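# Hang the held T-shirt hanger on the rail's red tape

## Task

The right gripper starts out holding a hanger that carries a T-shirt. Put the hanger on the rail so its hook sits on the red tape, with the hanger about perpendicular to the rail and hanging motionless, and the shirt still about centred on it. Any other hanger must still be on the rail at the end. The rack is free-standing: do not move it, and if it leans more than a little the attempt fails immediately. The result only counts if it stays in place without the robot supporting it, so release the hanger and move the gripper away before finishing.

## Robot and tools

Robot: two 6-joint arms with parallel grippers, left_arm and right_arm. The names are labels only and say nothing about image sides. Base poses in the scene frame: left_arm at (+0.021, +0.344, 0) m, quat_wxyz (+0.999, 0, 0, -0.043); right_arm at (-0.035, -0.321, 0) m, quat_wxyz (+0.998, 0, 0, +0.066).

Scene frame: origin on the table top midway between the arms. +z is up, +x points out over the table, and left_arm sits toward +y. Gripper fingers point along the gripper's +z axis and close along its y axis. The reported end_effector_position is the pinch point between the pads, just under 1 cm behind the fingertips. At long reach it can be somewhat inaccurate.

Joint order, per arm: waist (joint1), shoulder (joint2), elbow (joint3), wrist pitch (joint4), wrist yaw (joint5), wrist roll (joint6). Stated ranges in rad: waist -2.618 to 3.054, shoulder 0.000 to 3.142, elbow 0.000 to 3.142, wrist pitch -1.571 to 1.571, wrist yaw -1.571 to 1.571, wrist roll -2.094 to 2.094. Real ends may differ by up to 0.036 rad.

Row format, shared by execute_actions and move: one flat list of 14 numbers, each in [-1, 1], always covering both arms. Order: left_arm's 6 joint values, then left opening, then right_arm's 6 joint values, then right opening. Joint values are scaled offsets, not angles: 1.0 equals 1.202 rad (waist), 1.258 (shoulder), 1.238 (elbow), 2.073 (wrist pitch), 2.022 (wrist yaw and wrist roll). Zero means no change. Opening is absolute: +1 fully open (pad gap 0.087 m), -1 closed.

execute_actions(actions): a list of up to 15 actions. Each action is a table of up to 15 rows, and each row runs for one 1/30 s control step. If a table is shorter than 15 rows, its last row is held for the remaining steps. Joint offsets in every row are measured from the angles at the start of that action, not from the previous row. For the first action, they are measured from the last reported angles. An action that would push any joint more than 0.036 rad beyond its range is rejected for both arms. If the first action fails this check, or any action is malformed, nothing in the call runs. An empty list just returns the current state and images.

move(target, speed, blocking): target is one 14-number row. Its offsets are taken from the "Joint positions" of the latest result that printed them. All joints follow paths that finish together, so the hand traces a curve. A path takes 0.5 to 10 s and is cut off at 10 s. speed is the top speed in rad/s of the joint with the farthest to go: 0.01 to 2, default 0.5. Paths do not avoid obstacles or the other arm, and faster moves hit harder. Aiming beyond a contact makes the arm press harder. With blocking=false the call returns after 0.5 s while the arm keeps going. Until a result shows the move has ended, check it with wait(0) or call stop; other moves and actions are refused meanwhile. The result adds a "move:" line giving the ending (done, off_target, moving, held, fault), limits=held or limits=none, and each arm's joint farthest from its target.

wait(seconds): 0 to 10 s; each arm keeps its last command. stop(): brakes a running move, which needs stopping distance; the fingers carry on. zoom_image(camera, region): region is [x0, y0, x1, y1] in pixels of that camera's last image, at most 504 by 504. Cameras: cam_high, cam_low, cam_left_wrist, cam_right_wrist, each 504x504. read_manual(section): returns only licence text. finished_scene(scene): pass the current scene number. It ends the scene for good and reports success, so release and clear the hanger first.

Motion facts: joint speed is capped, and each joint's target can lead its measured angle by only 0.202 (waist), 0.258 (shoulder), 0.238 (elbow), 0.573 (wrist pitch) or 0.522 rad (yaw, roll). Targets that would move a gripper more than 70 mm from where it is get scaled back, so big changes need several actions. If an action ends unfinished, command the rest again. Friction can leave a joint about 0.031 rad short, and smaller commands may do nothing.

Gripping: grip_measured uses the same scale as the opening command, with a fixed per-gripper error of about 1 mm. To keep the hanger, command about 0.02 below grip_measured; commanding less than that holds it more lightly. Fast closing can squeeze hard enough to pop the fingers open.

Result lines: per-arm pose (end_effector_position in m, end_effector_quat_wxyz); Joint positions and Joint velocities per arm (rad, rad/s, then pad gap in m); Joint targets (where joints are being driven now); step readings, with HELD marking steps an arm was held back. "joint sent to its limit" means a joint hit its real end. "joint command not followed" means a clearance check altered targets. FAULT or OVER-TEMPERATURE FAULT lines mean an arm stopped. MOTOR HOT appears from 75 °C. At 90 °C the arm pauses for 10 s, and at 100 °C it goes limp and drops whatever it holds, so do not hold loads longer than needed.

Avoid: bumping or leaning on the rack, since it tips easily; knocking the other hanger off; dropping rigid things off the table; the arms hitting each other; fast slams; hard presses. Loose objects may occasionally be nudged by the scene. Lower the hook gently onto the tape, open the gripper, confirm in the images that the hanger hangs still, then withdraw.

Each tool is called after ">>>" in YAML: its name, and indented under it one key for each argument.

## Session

>>> execute_actions:
  actions: []

Scene clock: 0.00 s.
left_arm: end_effector_position=(+0.4039, +0.3101, +0.3581) grip_measured=+0.983 end_effector_quat_wxyz=(+0.705, +0.033, +0.708, -0.029) | right_arm: end_effector_position=(+0.2967, +0.0739, +0.3982) grip_measured=-0.832 end_effector_quat_wxyz=(+0.646, -0.214, +0.711, +0.175)
Joint names: [waist, shoulder, elbow, wrist pitch, wrist yaw, wrist roll]
Joint positions: left_arm=[-0.004  1.053  1.046  0.003 -0.001  0.005  0.087] | right_arm=[ 0.891  1.682  1.808 -0.242  0.464  0.023  0.007]
Joint velocities: left_arm=[-0.007  0.007  0.012  0.022  0.022  0.066 -0.   ] | right_arm=[-0.012  0.002  0.002  0.007 -0.022  0.007 -0.001]
Joint targets: left_arm=[-0.004 1.053 1.046 0.003 -0.001 0.005] | right_arm=[0.891 1.682 1.808 -0.213 0.464 0.023]
camera_calibration (this result's frames):
cam_right_wrist: T_world_to_cam=[[0.515622, -0.856107, 0.0348411, -0.104617], [-0.696665, -0.44257, -0.564615, 0.487119], [0.49879, 0.266855, -0.824619, 0.301053], [0, 0, 0, 1]] pos_world=[0.243139, 0.0456836, 0.526933]

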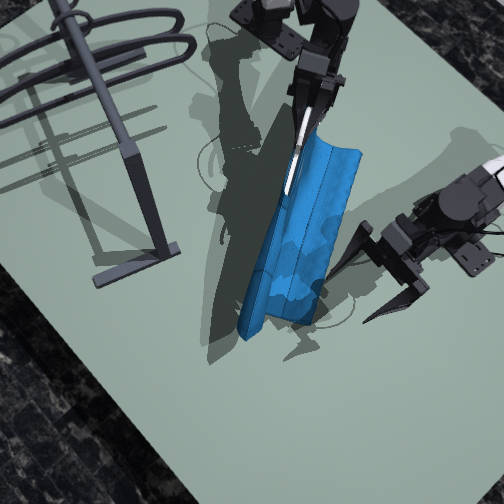

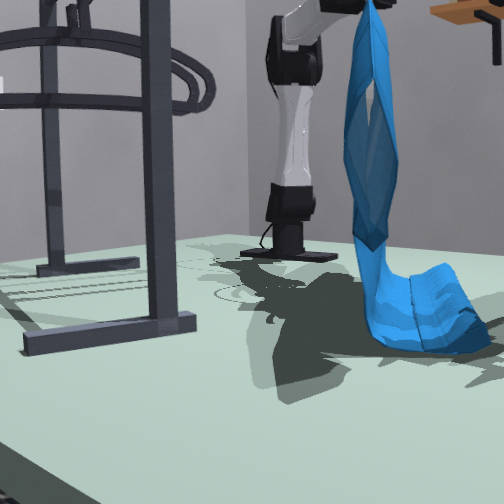

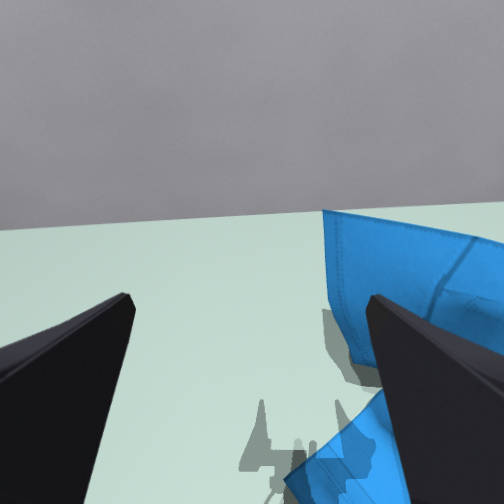

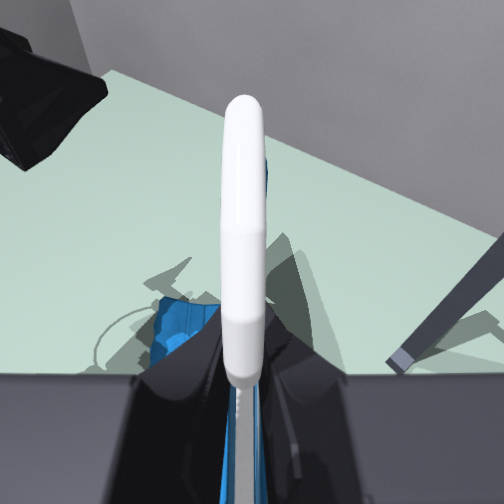

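>>> move:
  target: [0,-0.2,-0.25,0.36,0,0,1,0.33,-0.49,-0.25,-0.1,0.42,0,-0.87]
  speed: 0.35

>>> move:
  target: [-0.85,0,0,0,0,0,1,0,0,0,0.012,0.1,0,-0.87]
  speed: 0.7

Scene clock: 10.70 s.
left_arm: end_effector_position=(+0.3285, +0.3169, +0.4762) grip_measured=+0.983 end_effector_quat_wxyz=(+0.902, +0.020, +0.430, -0.038) | right_arm: end_effector_position=(+0.1656, -0.1383, +0.4595) grip_measured=-0.832 end_effector_quat_wxyz=(+0.703, -0.040, +0.709, +0.037)
Joint names: [waist, shoulder, elbow, wrist pitch, wrist yaw, wrist roll]
Joint positions: left_arm=[-0.004  0.821  0.759  0.742 -0.001  0.005  0.087] | right_arm=[ 1.279  1.079  1.518 -0.466  1.302  0.023  0.007]
Joint velocities: left_arm=[-0.012  0.002 -0.002  0.022 -0.037 -0.022 -0.   ] | right_arm=[-0.017  0.002  0.012 -0.007  0.022  0.022 -0.   ]
Joint targets: left_arm=[-0.004 0.802 0.736 0.749 -0.001 0.005] | right_arm=[1.288 1.065 1.499 -0.449 1.313 0.023]
move: off_target (left_arm); limits=none; left_arm: farthest joint: the elbow, 0.023 radians from its target (0.309 radians at the start); right_arm: farthest joint: the elbow, 0.019 radians from its target (0.309 radians at the start)
camera_calibration (this result's frames):
cam_left_wrist: T_world_to_cam=[[-0.0788455, -0.996884, 0.00217617, 0.33634], [-0.207181, 0.014251, -0.978199, 0.548372], [0.97512, -0.0775775, -0.207659, -0.0515341], [0, 0, 0, 1]] pos_world=[0.190383, 0.323479, 0.524983]
cam_right_wrist: T_world_to_cam=[[0.0909693, -0.995819, 0.00830967, -0.157677], [-0.76375, -0.0751194, -0.641127, 0.433589], [0.63907, 0.0519764, -0.76739, 0.394424], [0, 0, 0, 1]] pos_world=[0.0934331, -0.144947, 0.581973]

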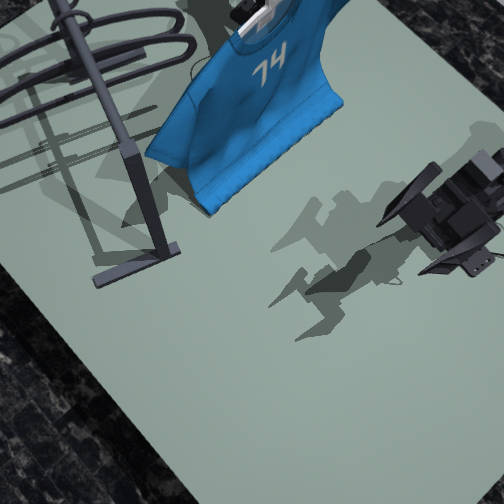

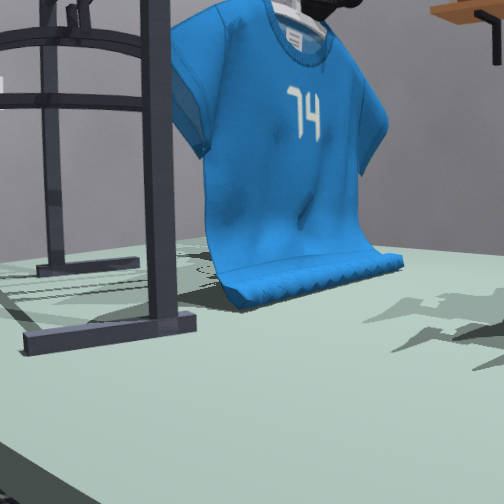

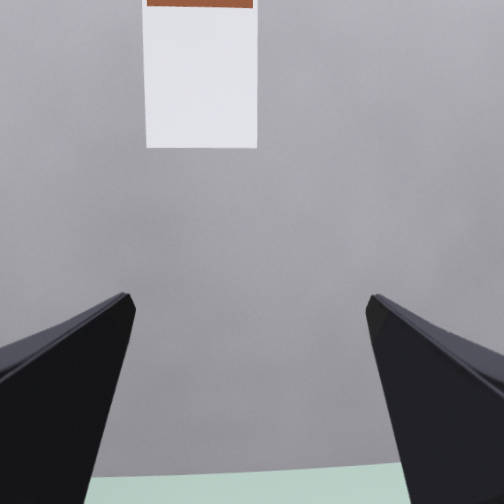

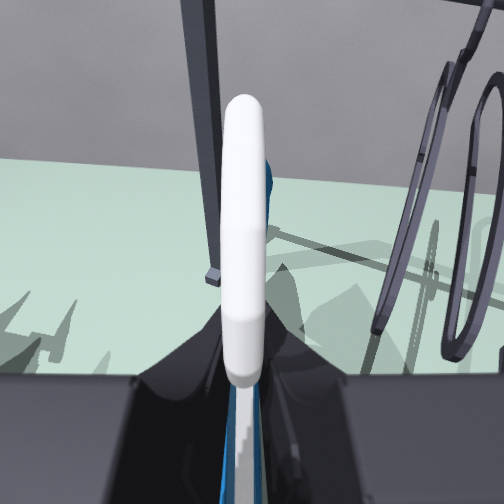

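Scene clock: 12.77 s.
left_arm: end_effector_position=(+0.1618, +0.0695, +0.4762) grip_measured=+0.983 end_effector_quat_wxyz=(+0.771, +0.225, +0.367, -0.469) | right_arm: end_effector_position=(+0.1662, -0.1718, +0.4602) grip_measured=-0.832 end_effector_quat_wxyz=(+0.706, +0.026, +0.707, -0.031)
Joint names: [waist, shoulder, elbow, wrist pitch, wrist yaw, wrist roll]
Joint positions: left_arm=[-1.014  0.821  0.759  0.742 -0.003  0.005  0.087] | right_arm=[ 1.279  1.079  1.518 -0.469  1.492  0.023  0.007]
Joint velocities: left_arm=[-0.012 -0.002 -0.012  0.037 -0.022  0.037  0.   ] | right_arm=[ 0.012 -0.007 -0.022  0.007 -0.051  0.051 -0.001]
Joint targets: left_arm=[-1.025 0.821 0.759 0.742 -0.001 0.005] | right_arm=[1.279 1.079 1.518 -0.442 1.504 0.023]
move: off_target (right_arm); limits=none; left_arm: farthest joint: the waist, 0.011 radians from its target (1.022 radians at the start); right_arm: farthest joint: the wrist pitch, 0.028 radians from its target (0.025 radians at the start)
camera_calibration (this result's frames):
cam_left_wrist: T_world_to_cam=[[-0.885545, -0.46454, 0.0036164, 0.169433], [-0.0996072, 0.182264, -0.978191, 0.488283], [0.45375, -0.866592, -0.207675, 0.230984], [0, 0, 0, 1]] pos_world=[0.0938674, 0.189881, 0.524991]
cam_right_wrist: T_world_to_cam=[[-0.0990575, -0.995007, 0.0121815, -0.161128], [-0.761173, 0.0678819, -0.644986, 0.457887], [0.640939, -0.0731629, -0.764097, 0.372939], [0, 0, 0, 1]] pos_world=[0.0935391, -0.16412, 0.582255]

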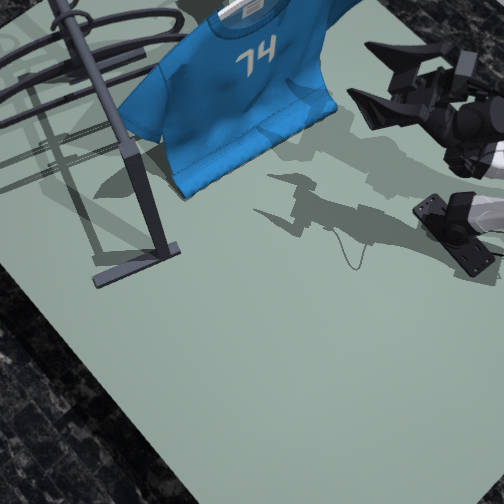

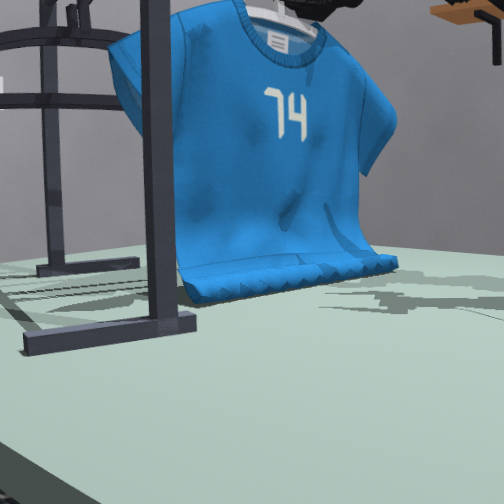

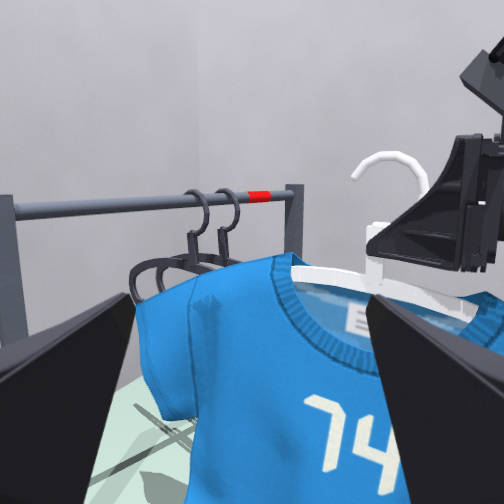

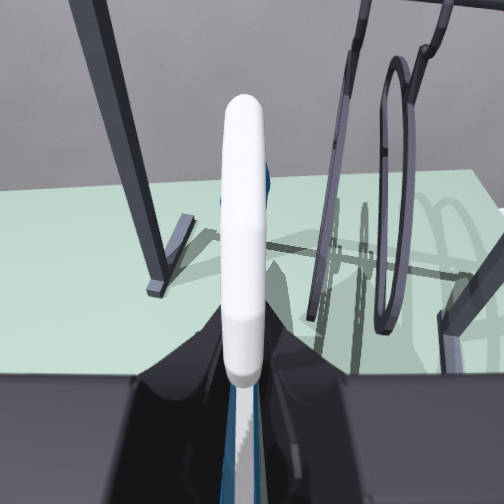

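>>> move:
  target: [0,0,0,0,0,0,1,-0.70,0.457,0.32,0.105,-0.295,0.017,-0.87]
  speed: 0.3

Scene clock: 46.00 s.
left_arm: end_effector_position=(+0.1618, +0.0695, +0.4762) grip_measured=+0.983 end_effector_quat_wxyz=(+0.771, +0.225, +0.367, -0.469) | right_arm: end_effector_position=(+0.4163, -0.1918, +0.4320) grip_measured=-0.832 end_effector_quat_wxyz=(+0.680, +0.115, +0.715, -0.117)
Joint names: [waist, shoulder, elbow, wrist pitch, wrist yaw, wrist roll]
Joint positions: left_arm=[-1.014  0.821  0.759  0.742 -0.003  0.005  0.087] | right_arm=[ 0.441  1.656  1.874 -0.297  0.903  0.051  0.007]
Joint velocities: left_arm=[ 0.002 -0.007  0.007 -0.051 -0.037  0.037  0.   ] | right_arm=[ 0.002 -0.002  0.007 -0.066 -0.022  0.066 -0.   ]
Joint targets: left_arm=[-1.014 0.821 0.759 0.742 -0.003 0.005] | right_arm=[0.437 1.654 1.913 -0.252 0.896 0.057]
move: off_target (right_arm); limits=none; left_arm: farthest joint: the waist, 0.000 radians from its target (0.000 radians at the start); right_arm: farthest joint: the wrist pitch, 0.046 radians from its target (0.218 radians at the start)
camera_calibration (this result's frames):
cam_left_wrist: T_world_to_cam=[[-0.885545, -0.46454, 0.0036164, 0.169433], [-0.0996072, 0.182264, -0.978191, 0.488283], [0.45375, -0.866592, -0.207675, 0.230984], [0, 0, 0, 1]] pos_world=[0.0938674, 0.189881, 0.524991]
cam_right_wrist: T_world_to_cam=[[-0.341277, -0.939827, 0.0159929, -0.0461304], [-0.748973, 0.261614, -0.608767, 0.647903], [0.567952, -0.219737, -0.793188, 0.204512], [0, 0, 0, 1]] pos_world=[0.353366, -0.167916, 0.557376]

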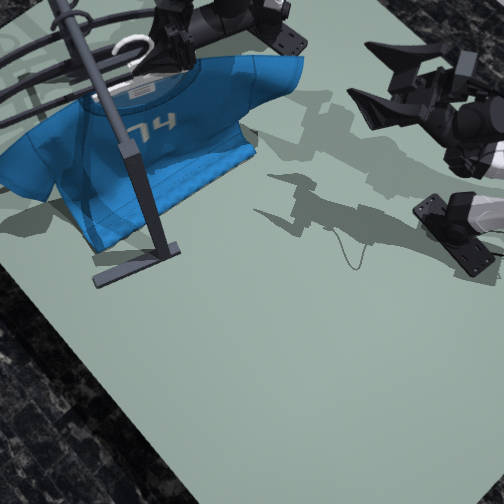

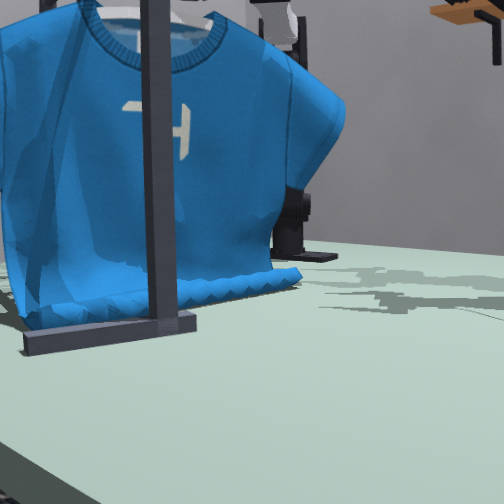

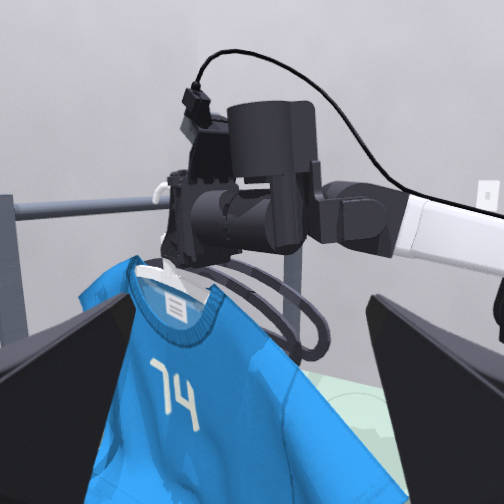

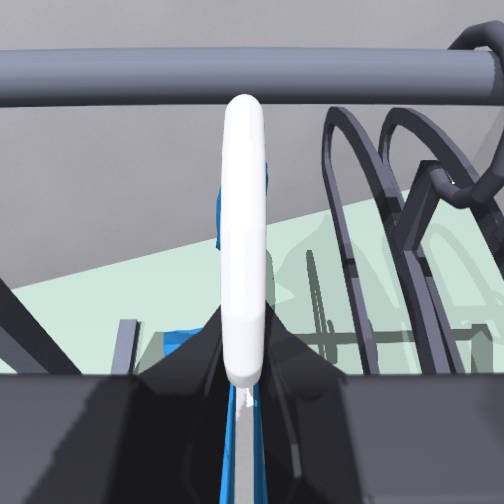

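>>> move:
  target: [0.25,0.15,0.12,0,0.2,0,1,-0.154,-0.096,-0.083,0.006,-0.091,0,-0.87]
  speed: 0.35

Scene clock: 59.90 s.
left_arm: end_effector_position=(+0.2072, +0.0527, +0.4779) grip_measured=+0.983 end_effector_quat_wxyz=(+0.774, +0.332, +0.335, -0.423) | right_arm: end_effector_position=(+0.4190, -0.2561, +0.4298) grip_measured=-0.832 end_effector_quat_wxyz=(+0.671, +0.117, +0.723, -0.117)
Joint names: [waist, shoulder, elbow, wrist pitch, wrist yaw, wrist roll]
Joint positions: left_arm=[-0.725  0.99   0.89   0.742  0.386  0.005  0.087] | right_arm=[ 0.263  1.559  1.786 -0.323  0.726  0.051  0.007]
Joint velocities: left_arm=[-0.007 -0.007 -0.002 -0.066  0.037  0.022  0.   ] | right_arm=[-0.022  0.002 -0.002 -0.037 -0.007 -0.007  0.001]
Joint targets: left_arm=[-0.714 1.010 0.908 0.742 0.401 0.005] | right_arm=[0.256 1.535 1.771 -0.284 0.719 0.051]
move: off_target (right_arm); limits=none; left_arm: farthest joint: the shoulder, 0.020 radians from its target (0.189 radians at the start); right_arm: farthest joint: the wrist pitch, 0.038 radians from its target (0.012 radians at the start)
camera_calibration (this result's frames):
cam_left_wrist: T_world_to_cam=[[-0.875011, -0.42881, -0.224672, 0.306872], [0.0716791, 0.344223, -0.936148, 0.43347], [0.478767, -0.835244, -0.270462, 0.219406], [0, 0, 0, 1]] pos_world=[0.132402, 0.165637, 0.534079]
cam_right_wrist: T_world_to_cam=[[-0.342965, -0.939176, 0.0179835, -0.105597], [-0.761582, 0.266802, -0.590601, 0.664145], [0.54988, -0.216251, -0.806763, 0.201398], [0, 0, 0, 1]] pos_world=[0.35884, -0.232817, 0.556624]

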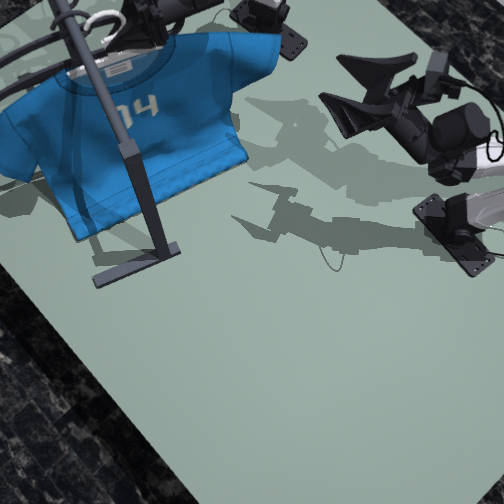

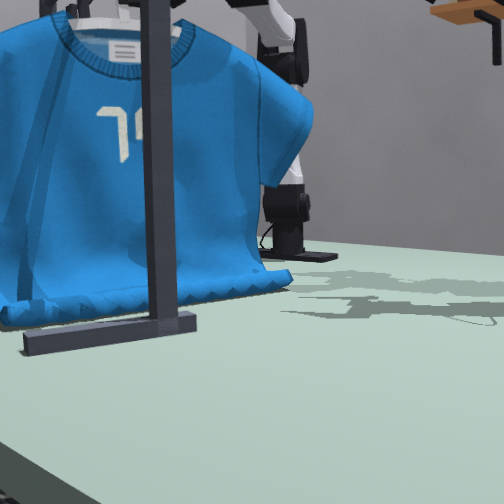

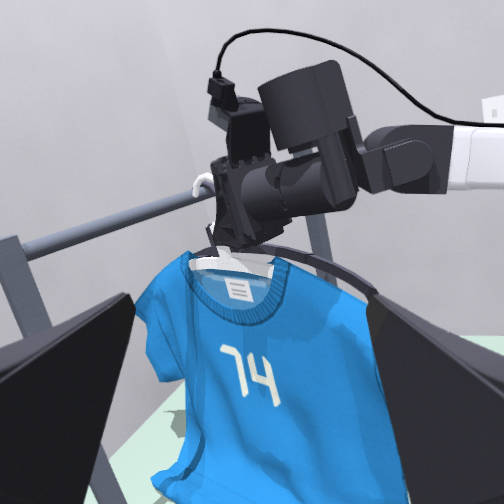

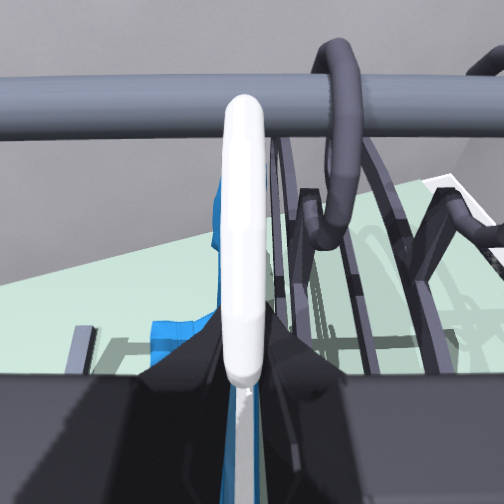

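>>> move:
  target: [0.25,0.25,0.22,-0.05,0.2,0,1,-0.284,-0.199,-0.162,0.006,-0.168,-0.014,-0.87]
  speed: 0.15

Scene clock: 67.30 s.
left_arm: end_effector_position=(+0.2987, +0.0434, +0.4539) grip_measured=+0.983 end_effector_quat_wxyz=(+0.725, +0.436, +0.366, -0.388) | right_arm: end_effector_position=(+0.3795, -0.3582, +0.4270) grip_measured=-0.832 end_effector_quat_wxyz=(+0.665, +0.114, +0.730, -0.109)
Joint names: [waist, shoulder, elbow, wrist pitch, wrist yaw, wrist roll]
Joint positions: left_arm=[-0.435  1.284  1.144  0.653  0.775  0.005  0.087] | right_arm=[-0.067  1.334  1.598 -0.363  0.381  0.03   0.007]
Joint velocities: left_arm=[-0.007 -0.017 -0.007  0.037  0.051 -0.066  0.001] | right_arm=[-0.017 -0.007 -0.027  0.081  0.037  0.051 -0.001]
Joint targets: left_arm=[-0.425 1.304 1.162 0.639 0.791 0.005] | right_arm=[-0.078 1.309 1.585 -0.310 0.386 0.023]
move: off_target (left_arm, right_arm); limits=none; left_arm: farthest joint: the shoulder, 0.021 radians from its target (0.315 radians at the start); right_arm: farthest joint: the wrist pitch, 0.052 radians from its target (0.012 radians at the start)
camera_calibration (this result's frames):
cam_left_wrist: T_world_to_cam=[[-0.880258, -0.325527, -0.345221, 0.429401], [0.11656, 0.556913, -0.822351, 0.333375], [0.459956, -0.76412, -0.452284, 0.246345], [0, 0, 0, 1]] pos_world=[0.225818, 0.142358, 0.533807]
cam_right_wrist: T_world_to_cam=[[-0.328549, -0.944398, 0.0129556, -0.220195], [-0.775879, 0.26205, -0.573883, 0.656236], [0.538579, -0.198601, -0.818835, 0.214495], [0, 0, 0, 1]] pos_world=[0.321292, -0.337319, 0.555091]

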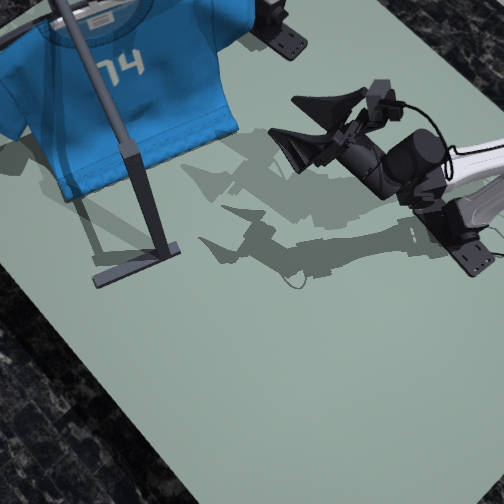

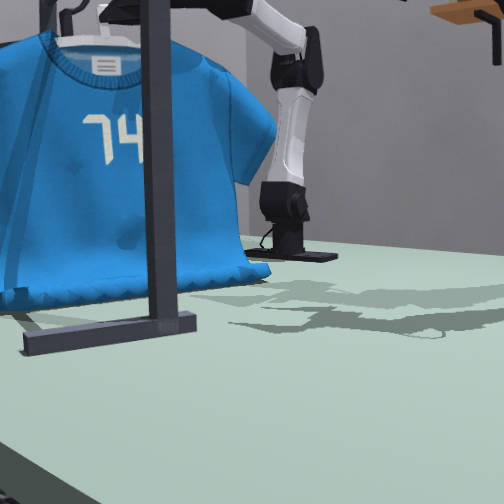

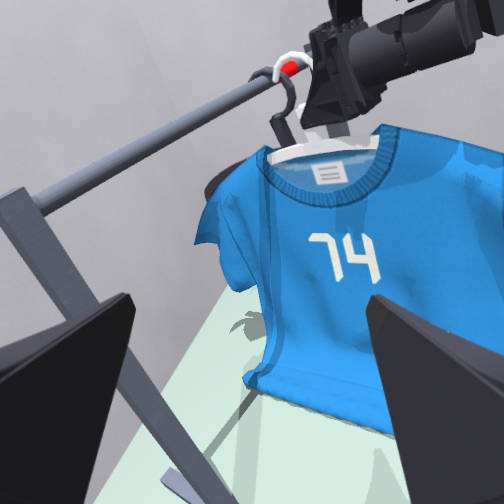

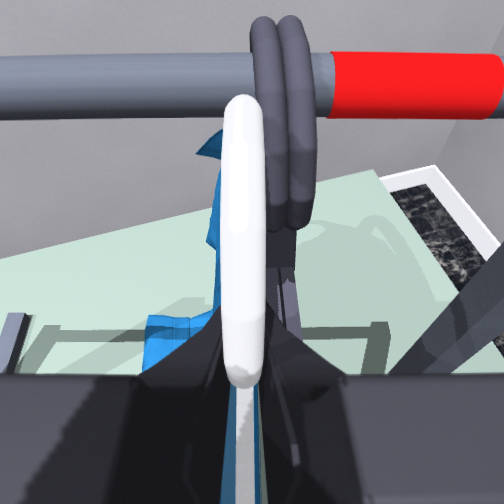

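>>> move:
  target: [0,0,0.08,0,0.1,0,1,-0.316,-0.066,-0.04,0.024,-0.178,-0.017,-0.87]
  speed: 0.15

Scene clock: 74.67 s.
left_arm: end_effector_position=(+0.2629, +0.0396, +0.4762) grip_measured=+0.983 end_effector_quat_wxyz=(+0.702, +0.502, +0.295, -0.409) | right_arm: end_effector_position=(+0.3520, -0.4455, +0.4281) grip_measured=-0.832 end_effector_quat_wxyz=(+0.665, +0.119, +0.729, -0.108)
Joint names: [waist, shoulder, elbow, wrist pitch, wrist yaw, wrist roll]
Joint positions: left_arm=[-0.435  1.284  1.226  0.653  0.961  0.005  0.087] | right_arm=[-0.436  1.277  1.561 -0.376  0.018  0.002  0.007]
Joint velocities: left_arm=[-0.002 -0.002 -0.002 -0.037 -0.066  0.037  0.   ] | right_arm=[-0.007 -0.002 -0.007 -0.081 -0.007 -0.037 -0.001]
Joint targets: left_arm=[-0.435 1.284 1.243 0.653 0.977 0.005] | right_arm=[-0.448 1.251 1.549 -0.313 0.021 -0.005]
move: off_target (right_arm); limits=none; left_arm: farthest joint: the elbow, 0.017 radians from its target (0.099 radians at the start); right_arm: farthest joint: the wrist pitch, 0.062 radians from its target (0.050 radians at the start)
camera_calibration (this result's frames):
cam_left_wrist: T_world_to_cam=[[-0.871016, -0.16849, -0.461456, 0.450972], [0.301018, 0.559282, -0.772393, 0.285551], [0.388225, -0.811674, -0.436426, 0.283199], [0, 0, 0, 1]] pos_world=[0.196903, 0.146145, 0.552257]
cam_right_wrist: T_world_to_cam=[[-0.333446, -0.942753, 0.00545744, -0.306074], [-0.772877, 0.270038, -0.57423, 0.66105], [0.539884, -0.195693, -0.818676, 0.213646], [0, 0, 0, 1]] pos_world=[0.293507, -0.425252, 0.556173]

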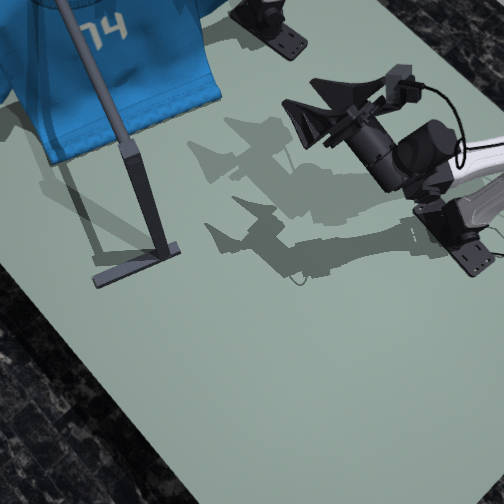

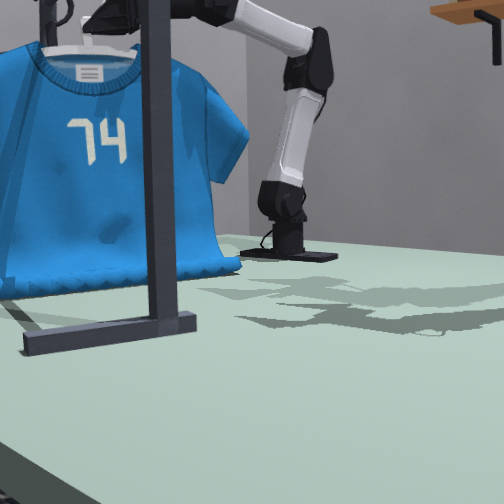

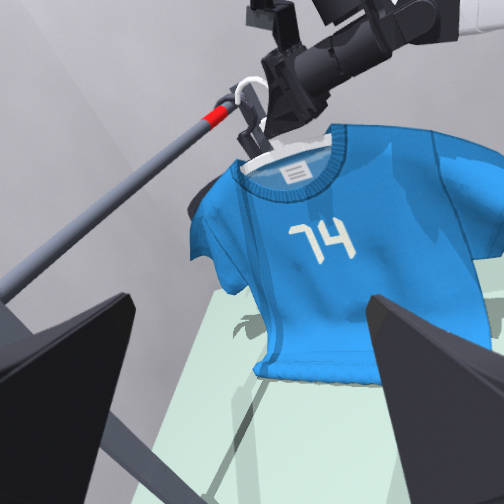

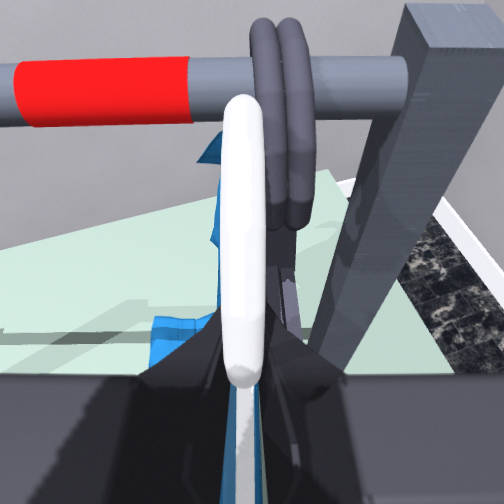

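>>> move:
  target: [0,0,0,0,0,0,1,0.117,0,0.078,0.027,0.052,0,-0.87]
  speed: 0.12

>>> zoom_image:
  camera: "cam_left_wrist"
  region: [160,40,340,190]

Scene clock: 84.23 s.
left_arm: end_effector_position=(+0.2628, +0.0396, +0.4761) grip_measured=+0.983 end_effector_quat_wxyz=(+0.702, +0.503, +0.295, -0.409) | right_arm: end_effector_position=(+0.3567, -0.4084, +0.4548) grip_measured=-0.832 end_effector_quat_wxyz=(+0.688, +0.101, +0.712, -0.099)
Joint names: [waist, shoulder, elbow, wrist pitch, wrist yaw, wrist roll]
Joint positions: left_arm=[-0.435  1.284  1.226  0.653  0.962  0.005  0.087] | right_arm=[-0.303  1.277  1.62  -0.378  0.112  0.002  0.007]
Joint velocities: left_arm=[-0.007 -0.007  0.017 -0.007  0.051 -0.037  0.   ] | right_arm=[-0.037 -0.007 -0.007  0.022 -0.051  0.022 -0.001]
Joint targets: left_arm=[-0.435 1.284 1.226 0.653 0.961 0.005] | right_arm=[-0.295 1.277 1.658 -0.319 0.123 0.002]
move: off_target (right_arm); limits=none; left_arm: farthest joint: the wrist yaw, 0.001 radians from its target (0.001 radians at the start); right_arm: farthest joint: the wrist pitch, 0.058 radians from its target (0.054 radians at the start)
camera_calibration (this result's frames):
cam_left_wrist: T_world_to_cam=[[-0.87102, -0.168129, -0.46158, 0.450951], [0.301277, 0.559331, -0.772257, 0.285416], [0.388015, -0.811715, -0.436535, 0.283308], [0, 0, 0, 1]] pos_world=[0.19687, 0.146141, 0.552239]
cam_right_wrist: T_world_to_cam=[[-0.296705, -0.954946, 0.00668865, -0.288236], [-0.750495, 0.228839, -0.619992, 0.666035], [0.590528, -0.188974, -0.78458, 0.209401], [0, 0, 0, 1]] pos_world=[0.290677, -0.388093, 0.579156]

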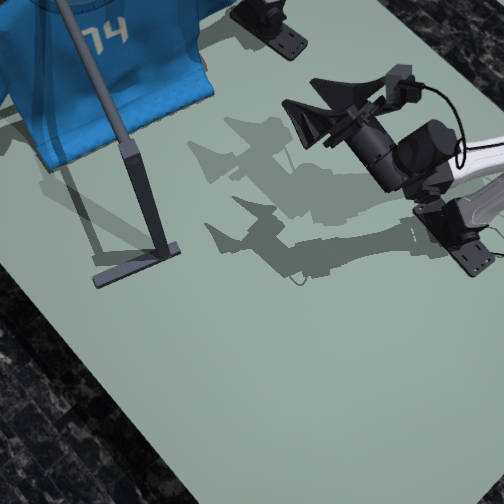

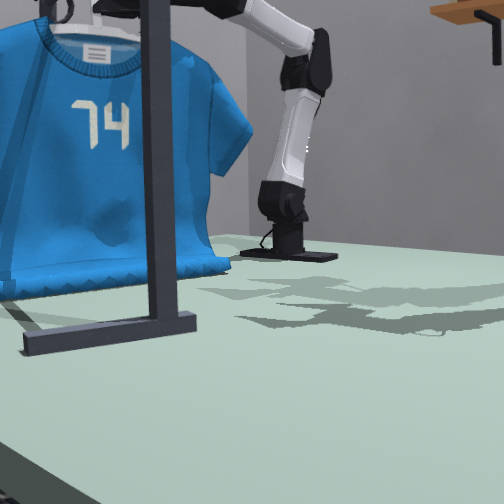

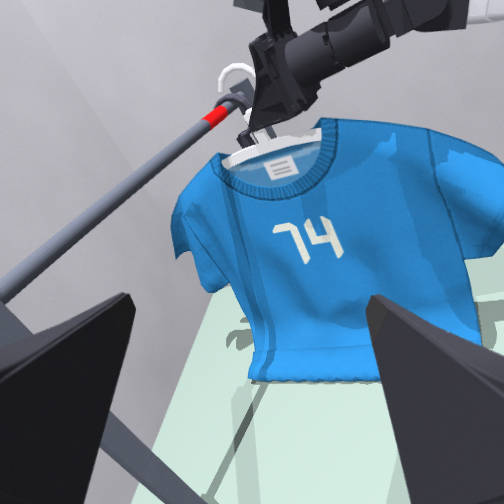

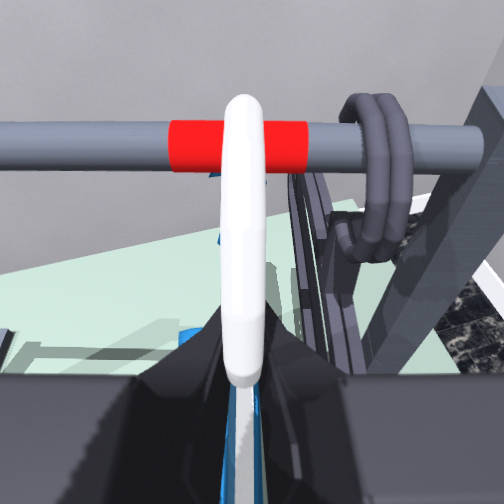

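Region (160, 40, 340, 190) of cam_left_wrist's 504x504 image, scaled by 2.800, with more detail than that image has.

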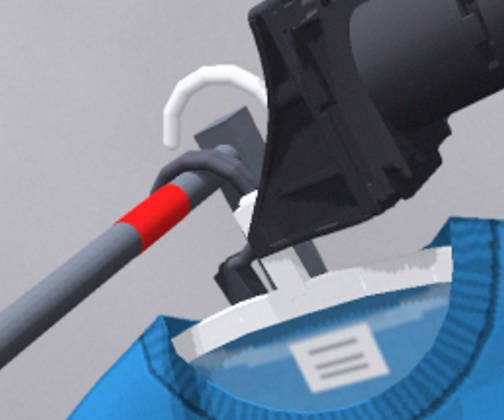

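>>> execute_actions:
  actions:
    - [[0,0,0,0,0,0,1,0,0.011,0.036,0.028,0,0,-0.87],[0,0,0,0,0,0,1,0,0.022,0.044,0.028,0,0,-0.87],[0,0,0,0,0,0,1,0,0.033,0.053,0.028,0,0,-0.87]]
    - [[0,0,0,0,0,0,1,0,0.011,0.036,0.028,0,0,-0.87],[0,0,0,0,0,0,1,0,0.022,0.044,0.028,0,0,-0.87],[0,0,0,0,0,0,1,0,0.033,0.053,0.028,0,0,-0.87]]
    - [[0,0,0,0,0,0,1,0,0.011,0.036,0.028,0,0,-0.87],[0,0,0,0,0,0,1,0,0.022,0.044,0.028,0,0,-0.87],[0,0,0,0,0,0,1,0,0.033,0.053,0.028,0,0,-0.87]]

>>> zoom_image:
  camera: "cam_left_wrist"
  region: [160,40,340,190]

Scene clock: 92.00 s.
left_arm: end_effector_position=(+0.2628, +0.0396, +0.4761) grip_measured=+0.983 end_effector_quat_wxyz=(+0.702, +0.503, +0.295, -0.409) | right_arm: end_effector_position=(+0.3934, -0.4148, +0.4455) grip_measured=-0.832 end_effector_quat_wxyz=(+0.677, +0.101, +0.722, -0.099)
Joint names: [waist, shoulder, elbow, wrist pitch, wrist yaw, wrist roll]
Joint positions: left_arm=[-0.435  1.284  1.226  0.653  0.962  0.005  0.087] | right_arm=[-0.303  1.404  1.702 -0.362  0.113  0.002  0.007]
Joint velocities: left_arm=[ 0.002 -0.007 -0.002 -0.022 -0.037  0.022  0.   ] | right_arm=[ 0.007  0.017  0.002 -0.051 -0.095 -0.007 -0.001]
Joint targets: left_arm=[-0.435 1.284 1.226 0.653 0.962 0.005] | right_arm=[-0.303 1.403 1.740 -0.310 0.113 0.002]
Step readings (joint positions; steps 1 to 15: 1st action; 16 to 30: 2nd action; 31 to 45: 3rd action):
0: left_arm=[-0.435 1.284 1.226 0.653 0.962 0.005] | right_arm=[-0.303 1.277 1.620 -0.378 0.113 0.002]
1: left_arm=[-0.435 1.284 1.226 0.653 0.962 0.005] | right_arm=[-0.303 1.278 1.620 -0.377 0.113 0.002]
2: left_arm=[-0.435 1.284 1.226 0.653 0.962 0.005] | right_arm=[-0.303 1.281 1.623 -0.378 0.113 0.002]
4: left_arm=[-0.435 1.284 1.226 0.653 0.962 0.005] | right_arm=[-0.303 1.297 1.640 -0.377 0.113 0.002]
8: left_arm=[-0.435 1.284 1.226 0.653 0.962 0.005] | right_arm=[-0.303 1.316 1.647 -0.373 0.113 0.002]
15: left_arm=[-0.435 1.284 1.226 0.653 0.962 0.005] | right_arm=[-0.303 1.319 1.647 -0.373 0.113 0.002]
16: left_arm=[-0.435 1.284 1.226 0.653 0.962 0.005] | right_arm=[-0.303 1.320 1.647 -0.373 0.113 0.002]
17: left_arm=[-0.435 1.284 1.226 0.653 0.962 0.005] | right_arm=[-0.303 1.323 1.651 -0.373 0.113 0.002]
19: left_arm=[-0.435 1.284 1.226 0.653 0.962 0.005] | right_arm=[-0.303 1.339 1.668 -0.371 0.113 0.002]
23: left_arm=[-0.435 1.284 1.226 0.653 0.962 0.005] | right_arm=[-0.303 1.358 1.674 -0.368 0.113 0.002]
30: left_arm=[-0.435 1.284 1.226 0.653 0.962 0.005] | right_arm=[-0.303 1.361 1.674 -0.368 0.113 0.002]
31: left_arm=[-0.435 1.284 1.226 0.653 0.962 0.005] | right_arm=[-0.303 1.362 1.674 -0.368 0.113 0.002]
32: left_arm=[-0.435 1.284 1.226 0.653 0.962 0.005] | right_arm=[-0.303 1.366 1.678 -0.367 0.113 0.002]
34: left_arm=[-0.435 1.284 1.226 0.653 0.962 0.005] | right_arm=[-0.303 1.382 1.695 -0.365 0.113 0.002]
38: left_arm=[-0.435 1.284 1.226 0.653 0.962 0.005] | right_arm=[-0.303 1.401 1.702 -0.362 0.113 0.002]
45: Joint positions above
camera_calibration (this result's frames):
cam_left_wrist: T_world_to_cam=[[-0.87102, -0.168129, -0.46158, 0.450951], [0.301277, 0.559331, -0.772257, 0.285416], [0.388015, -0.811715, -0.436535, 0.283308], [0, 0, 0, 1]] pos_world=[0.19687, 0.146141, 0.552239]
cam_right_wrist: T_world_to_cam=[[-0.29682, -0.954876, 0.0105233, -0.285042], [-0.768021, 0.232159, -0.596863, 0.687249], [0.567487, -0.185243, -0.802274, 0.197773], [0, 0, 0, 1]] pos_world=[0.330982, -0.395094, 0.571862]

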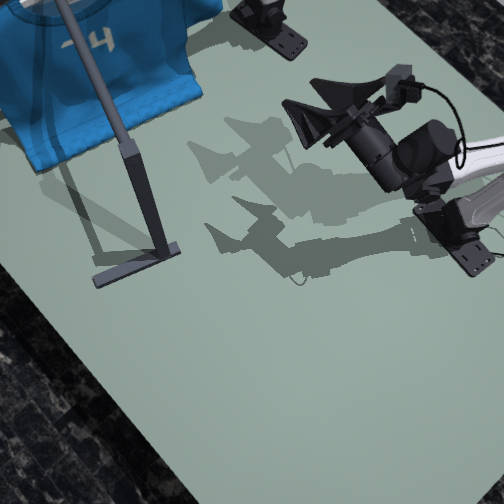

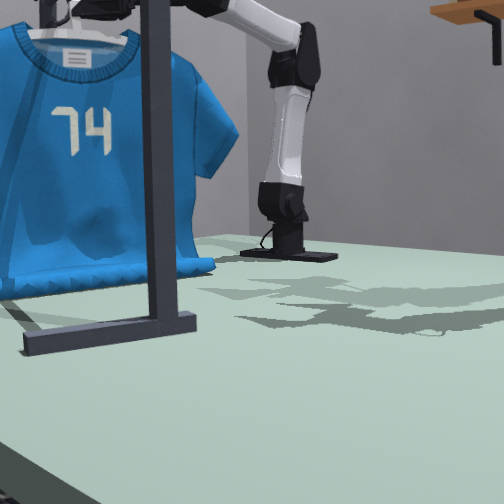

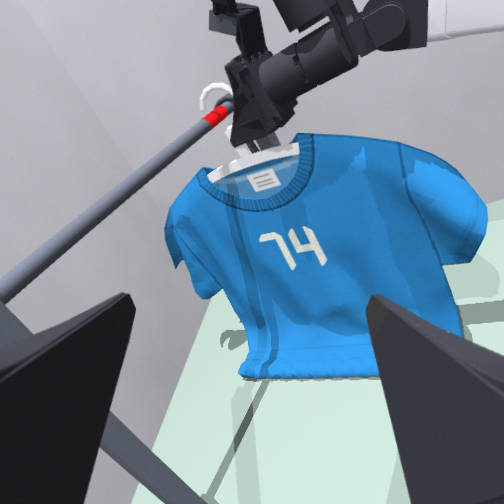

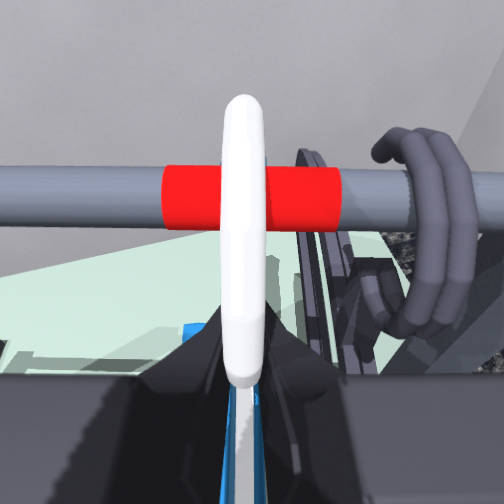

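Region (160, 40, 340, 190) of cam_left_wrist's 504x504 image, scaled by 2.800, with more detail than that image has.

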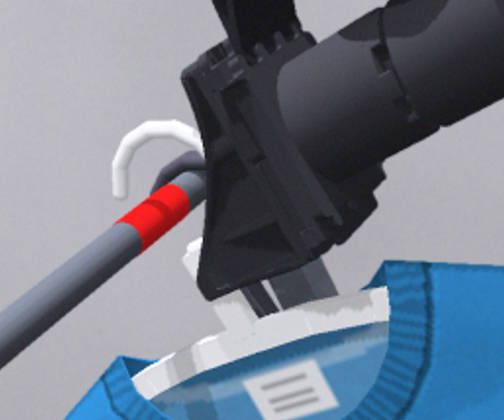

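>>> execute_actions:
  actions:
    - [[0,0,0,0,0,0,1,0,0.011,0.035,0.027,0.005,0,-0.87],[0,0,0,0,0,0,1,0,0.022,0.04,0.027,0.01,0,-0.87],[0,0,0,0,0,0,1,0,0.032,0.044,0.027,0.015,0,-0.87]]
    - [[0,0,0,0,0,0,1,0,0,0.01,0.026,0,0,-0.87],[0,0,0,0,0,0,1,0,0,-0.005,0.026,0,0,-0.87],[0,0,0,0,0,0,1,0,0,-0.015,0.026,0,0,-0.87],[0,0,0,0,0,0,1,0,0,-0.025,0.026,0,0,-0.87],[0,0,0,0,0,0,1,0,0,-0.036,0.026,0,0,-0.87]]

>>> zoom_image:
  camera: "cam_left_wrist"
  region: [160,40,340,190]

Scene clock: 98.80 s.
left_arm: end_effector_position=(+0.2628, +0.0396, +0.4761) grip_measured=+0.983 end_effector_quat_wxyz=(+0.702, +0.503, +0.295, -0.409) | right_arm: end_effector_position=(+0.4079, -0.4207, +0.4226) grip_measured=-0.832 end_effector_quat_wxyz=(+0.659, +0.108, +0.737, -0.105)
Joint names: [waist, shoulder, elbow, wrist pitch, wrist yaw, wrist roll]
Joint positions: left_arm=[-0.435  1.284  1.226  0.653  0.962  0.005  0.087] | right_arm=[-0.303  1.447  1.685 -0.348  0.132  0.002  0.007]
Joint velocities: left_arm=[ 0.002  0.017  0.002  0.007  0.066 -0.066  0.   ] | right_arm=[-0.017 -0.012 -0.002 -0.007  0.007  0.007  0.   ]
Joint targets: left_arm=[-0.435 1.284 1.226 0.653 0.962 0.005] | right_arm=[-0.303 1.447 1.675 -0.302 0.132 0.002]
Step readings (joint positions; steps 1 to 15: 1st action; 16 to 30: 2nd action):
0: left_arm=[-0.435 1.284 1.226 0.653 0.962 0.005] | right_arm=[-0.303 1.404 1.702 -0.362 0.113 0.002]
1: left_arm=[-0.435 1.284 1.226 0.653 0.962 0.005] | right_arm=[-0.303 1.405 1.702 -0.361 0.113 0.002]
2: left_arm=[-0.435 1.284 1.226 0.653 0.962 0.005] | right_arm=[-0.303 1.408 1.705 -0.361 0.114 0.002]
4: left_arm=[-0.435 1.284 1.226 0.653 0.962 0.005] | right_arm=[-0.303 1.423 1.717 -0.359 0.121 0.002]
8: left_arm=[-0.435 1.284 1.226 0.653 0.962 0.005] | right_arm=[-0.303 1.443 1.720 -0.357 0.128 0.002]
15: left_arm=[-0.435 1.284 1.226 0.653 0.962 0.005] | right_arm=[-0.303 1.447 1.720 -0.356 0.132 0.002]
16: left_arm=[-0.435 1.284 1.226 0.653 0.962 0.005] | right_arm=[-0.303 1.447 1.720 -0.356 0.132 0.002]
17: left_arm=[-0.435 1.284 1.226 0.653 0.962 0.005] | right_arm=[-0.303 1.447 1.720 -0.356 0.132 0.002]
19: left_arm=[-0.435 1.284 1.226 0.653 0.962 0.005] | right_arm=[-0.303 1.447 1.717 -0.353 0.132 0.002]
23: left_arm=[-0.435 1.284 1.226 0.653 0.962 0.005] | right_arm=[-0.303 1.447 1.692 -0.347 0.132 0.002]
30: Joint positions above
camera_calibration (this result's frames):
cam_left_wrist: T_world_to_cam=[[-0.87102, -0.168129, -0.46158, 0.450951], [0.301277, 0.559331, -0.772257, 0.285416], [0.388015, -0.811715, -0.436535, 0.283308], [0, 0, 0, 1]] pos_world=[0.19687, 0.146141, 0.552239]
cam_right_wrist: T_world_to_cam=[[-0.314241, -0.94916, 0.0186464, -0.280027], [-0.790116, 0.250596, -0.559391, 0.687002], [0.526279, -0.190516, -0.828694, 0.195798], [0, 0, 0, 1]] pos_world=[0.351771, -0.400648, 0.551781]

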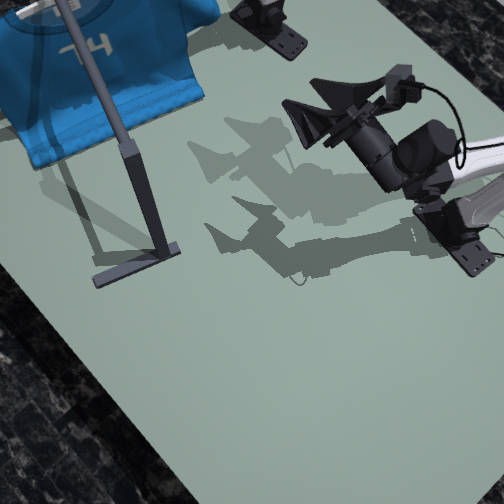

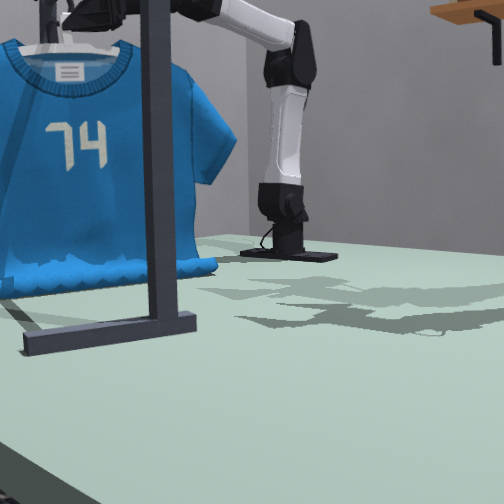

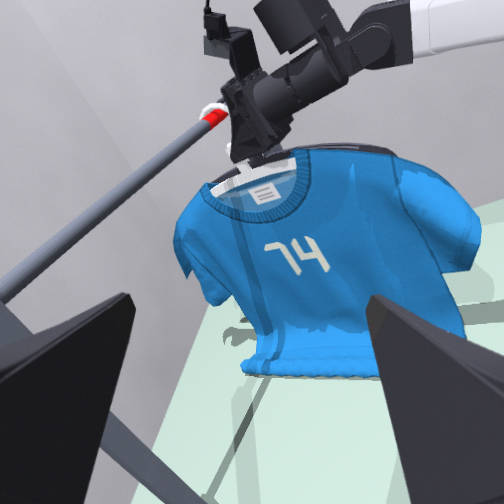

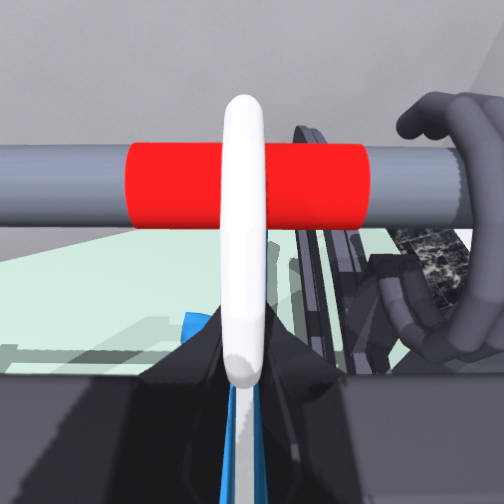

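Region (160, 40, 340, 190) of cam_left_wrist's 504x504 image, scaled by 2.800, with more detail than that image has.

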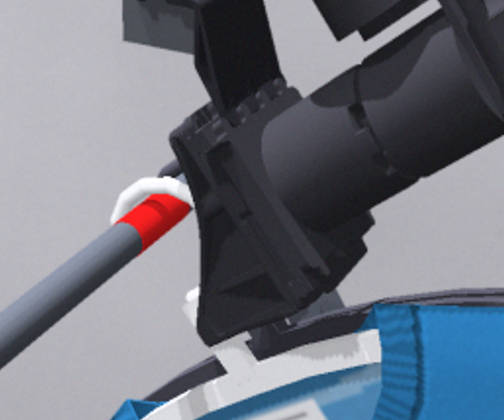

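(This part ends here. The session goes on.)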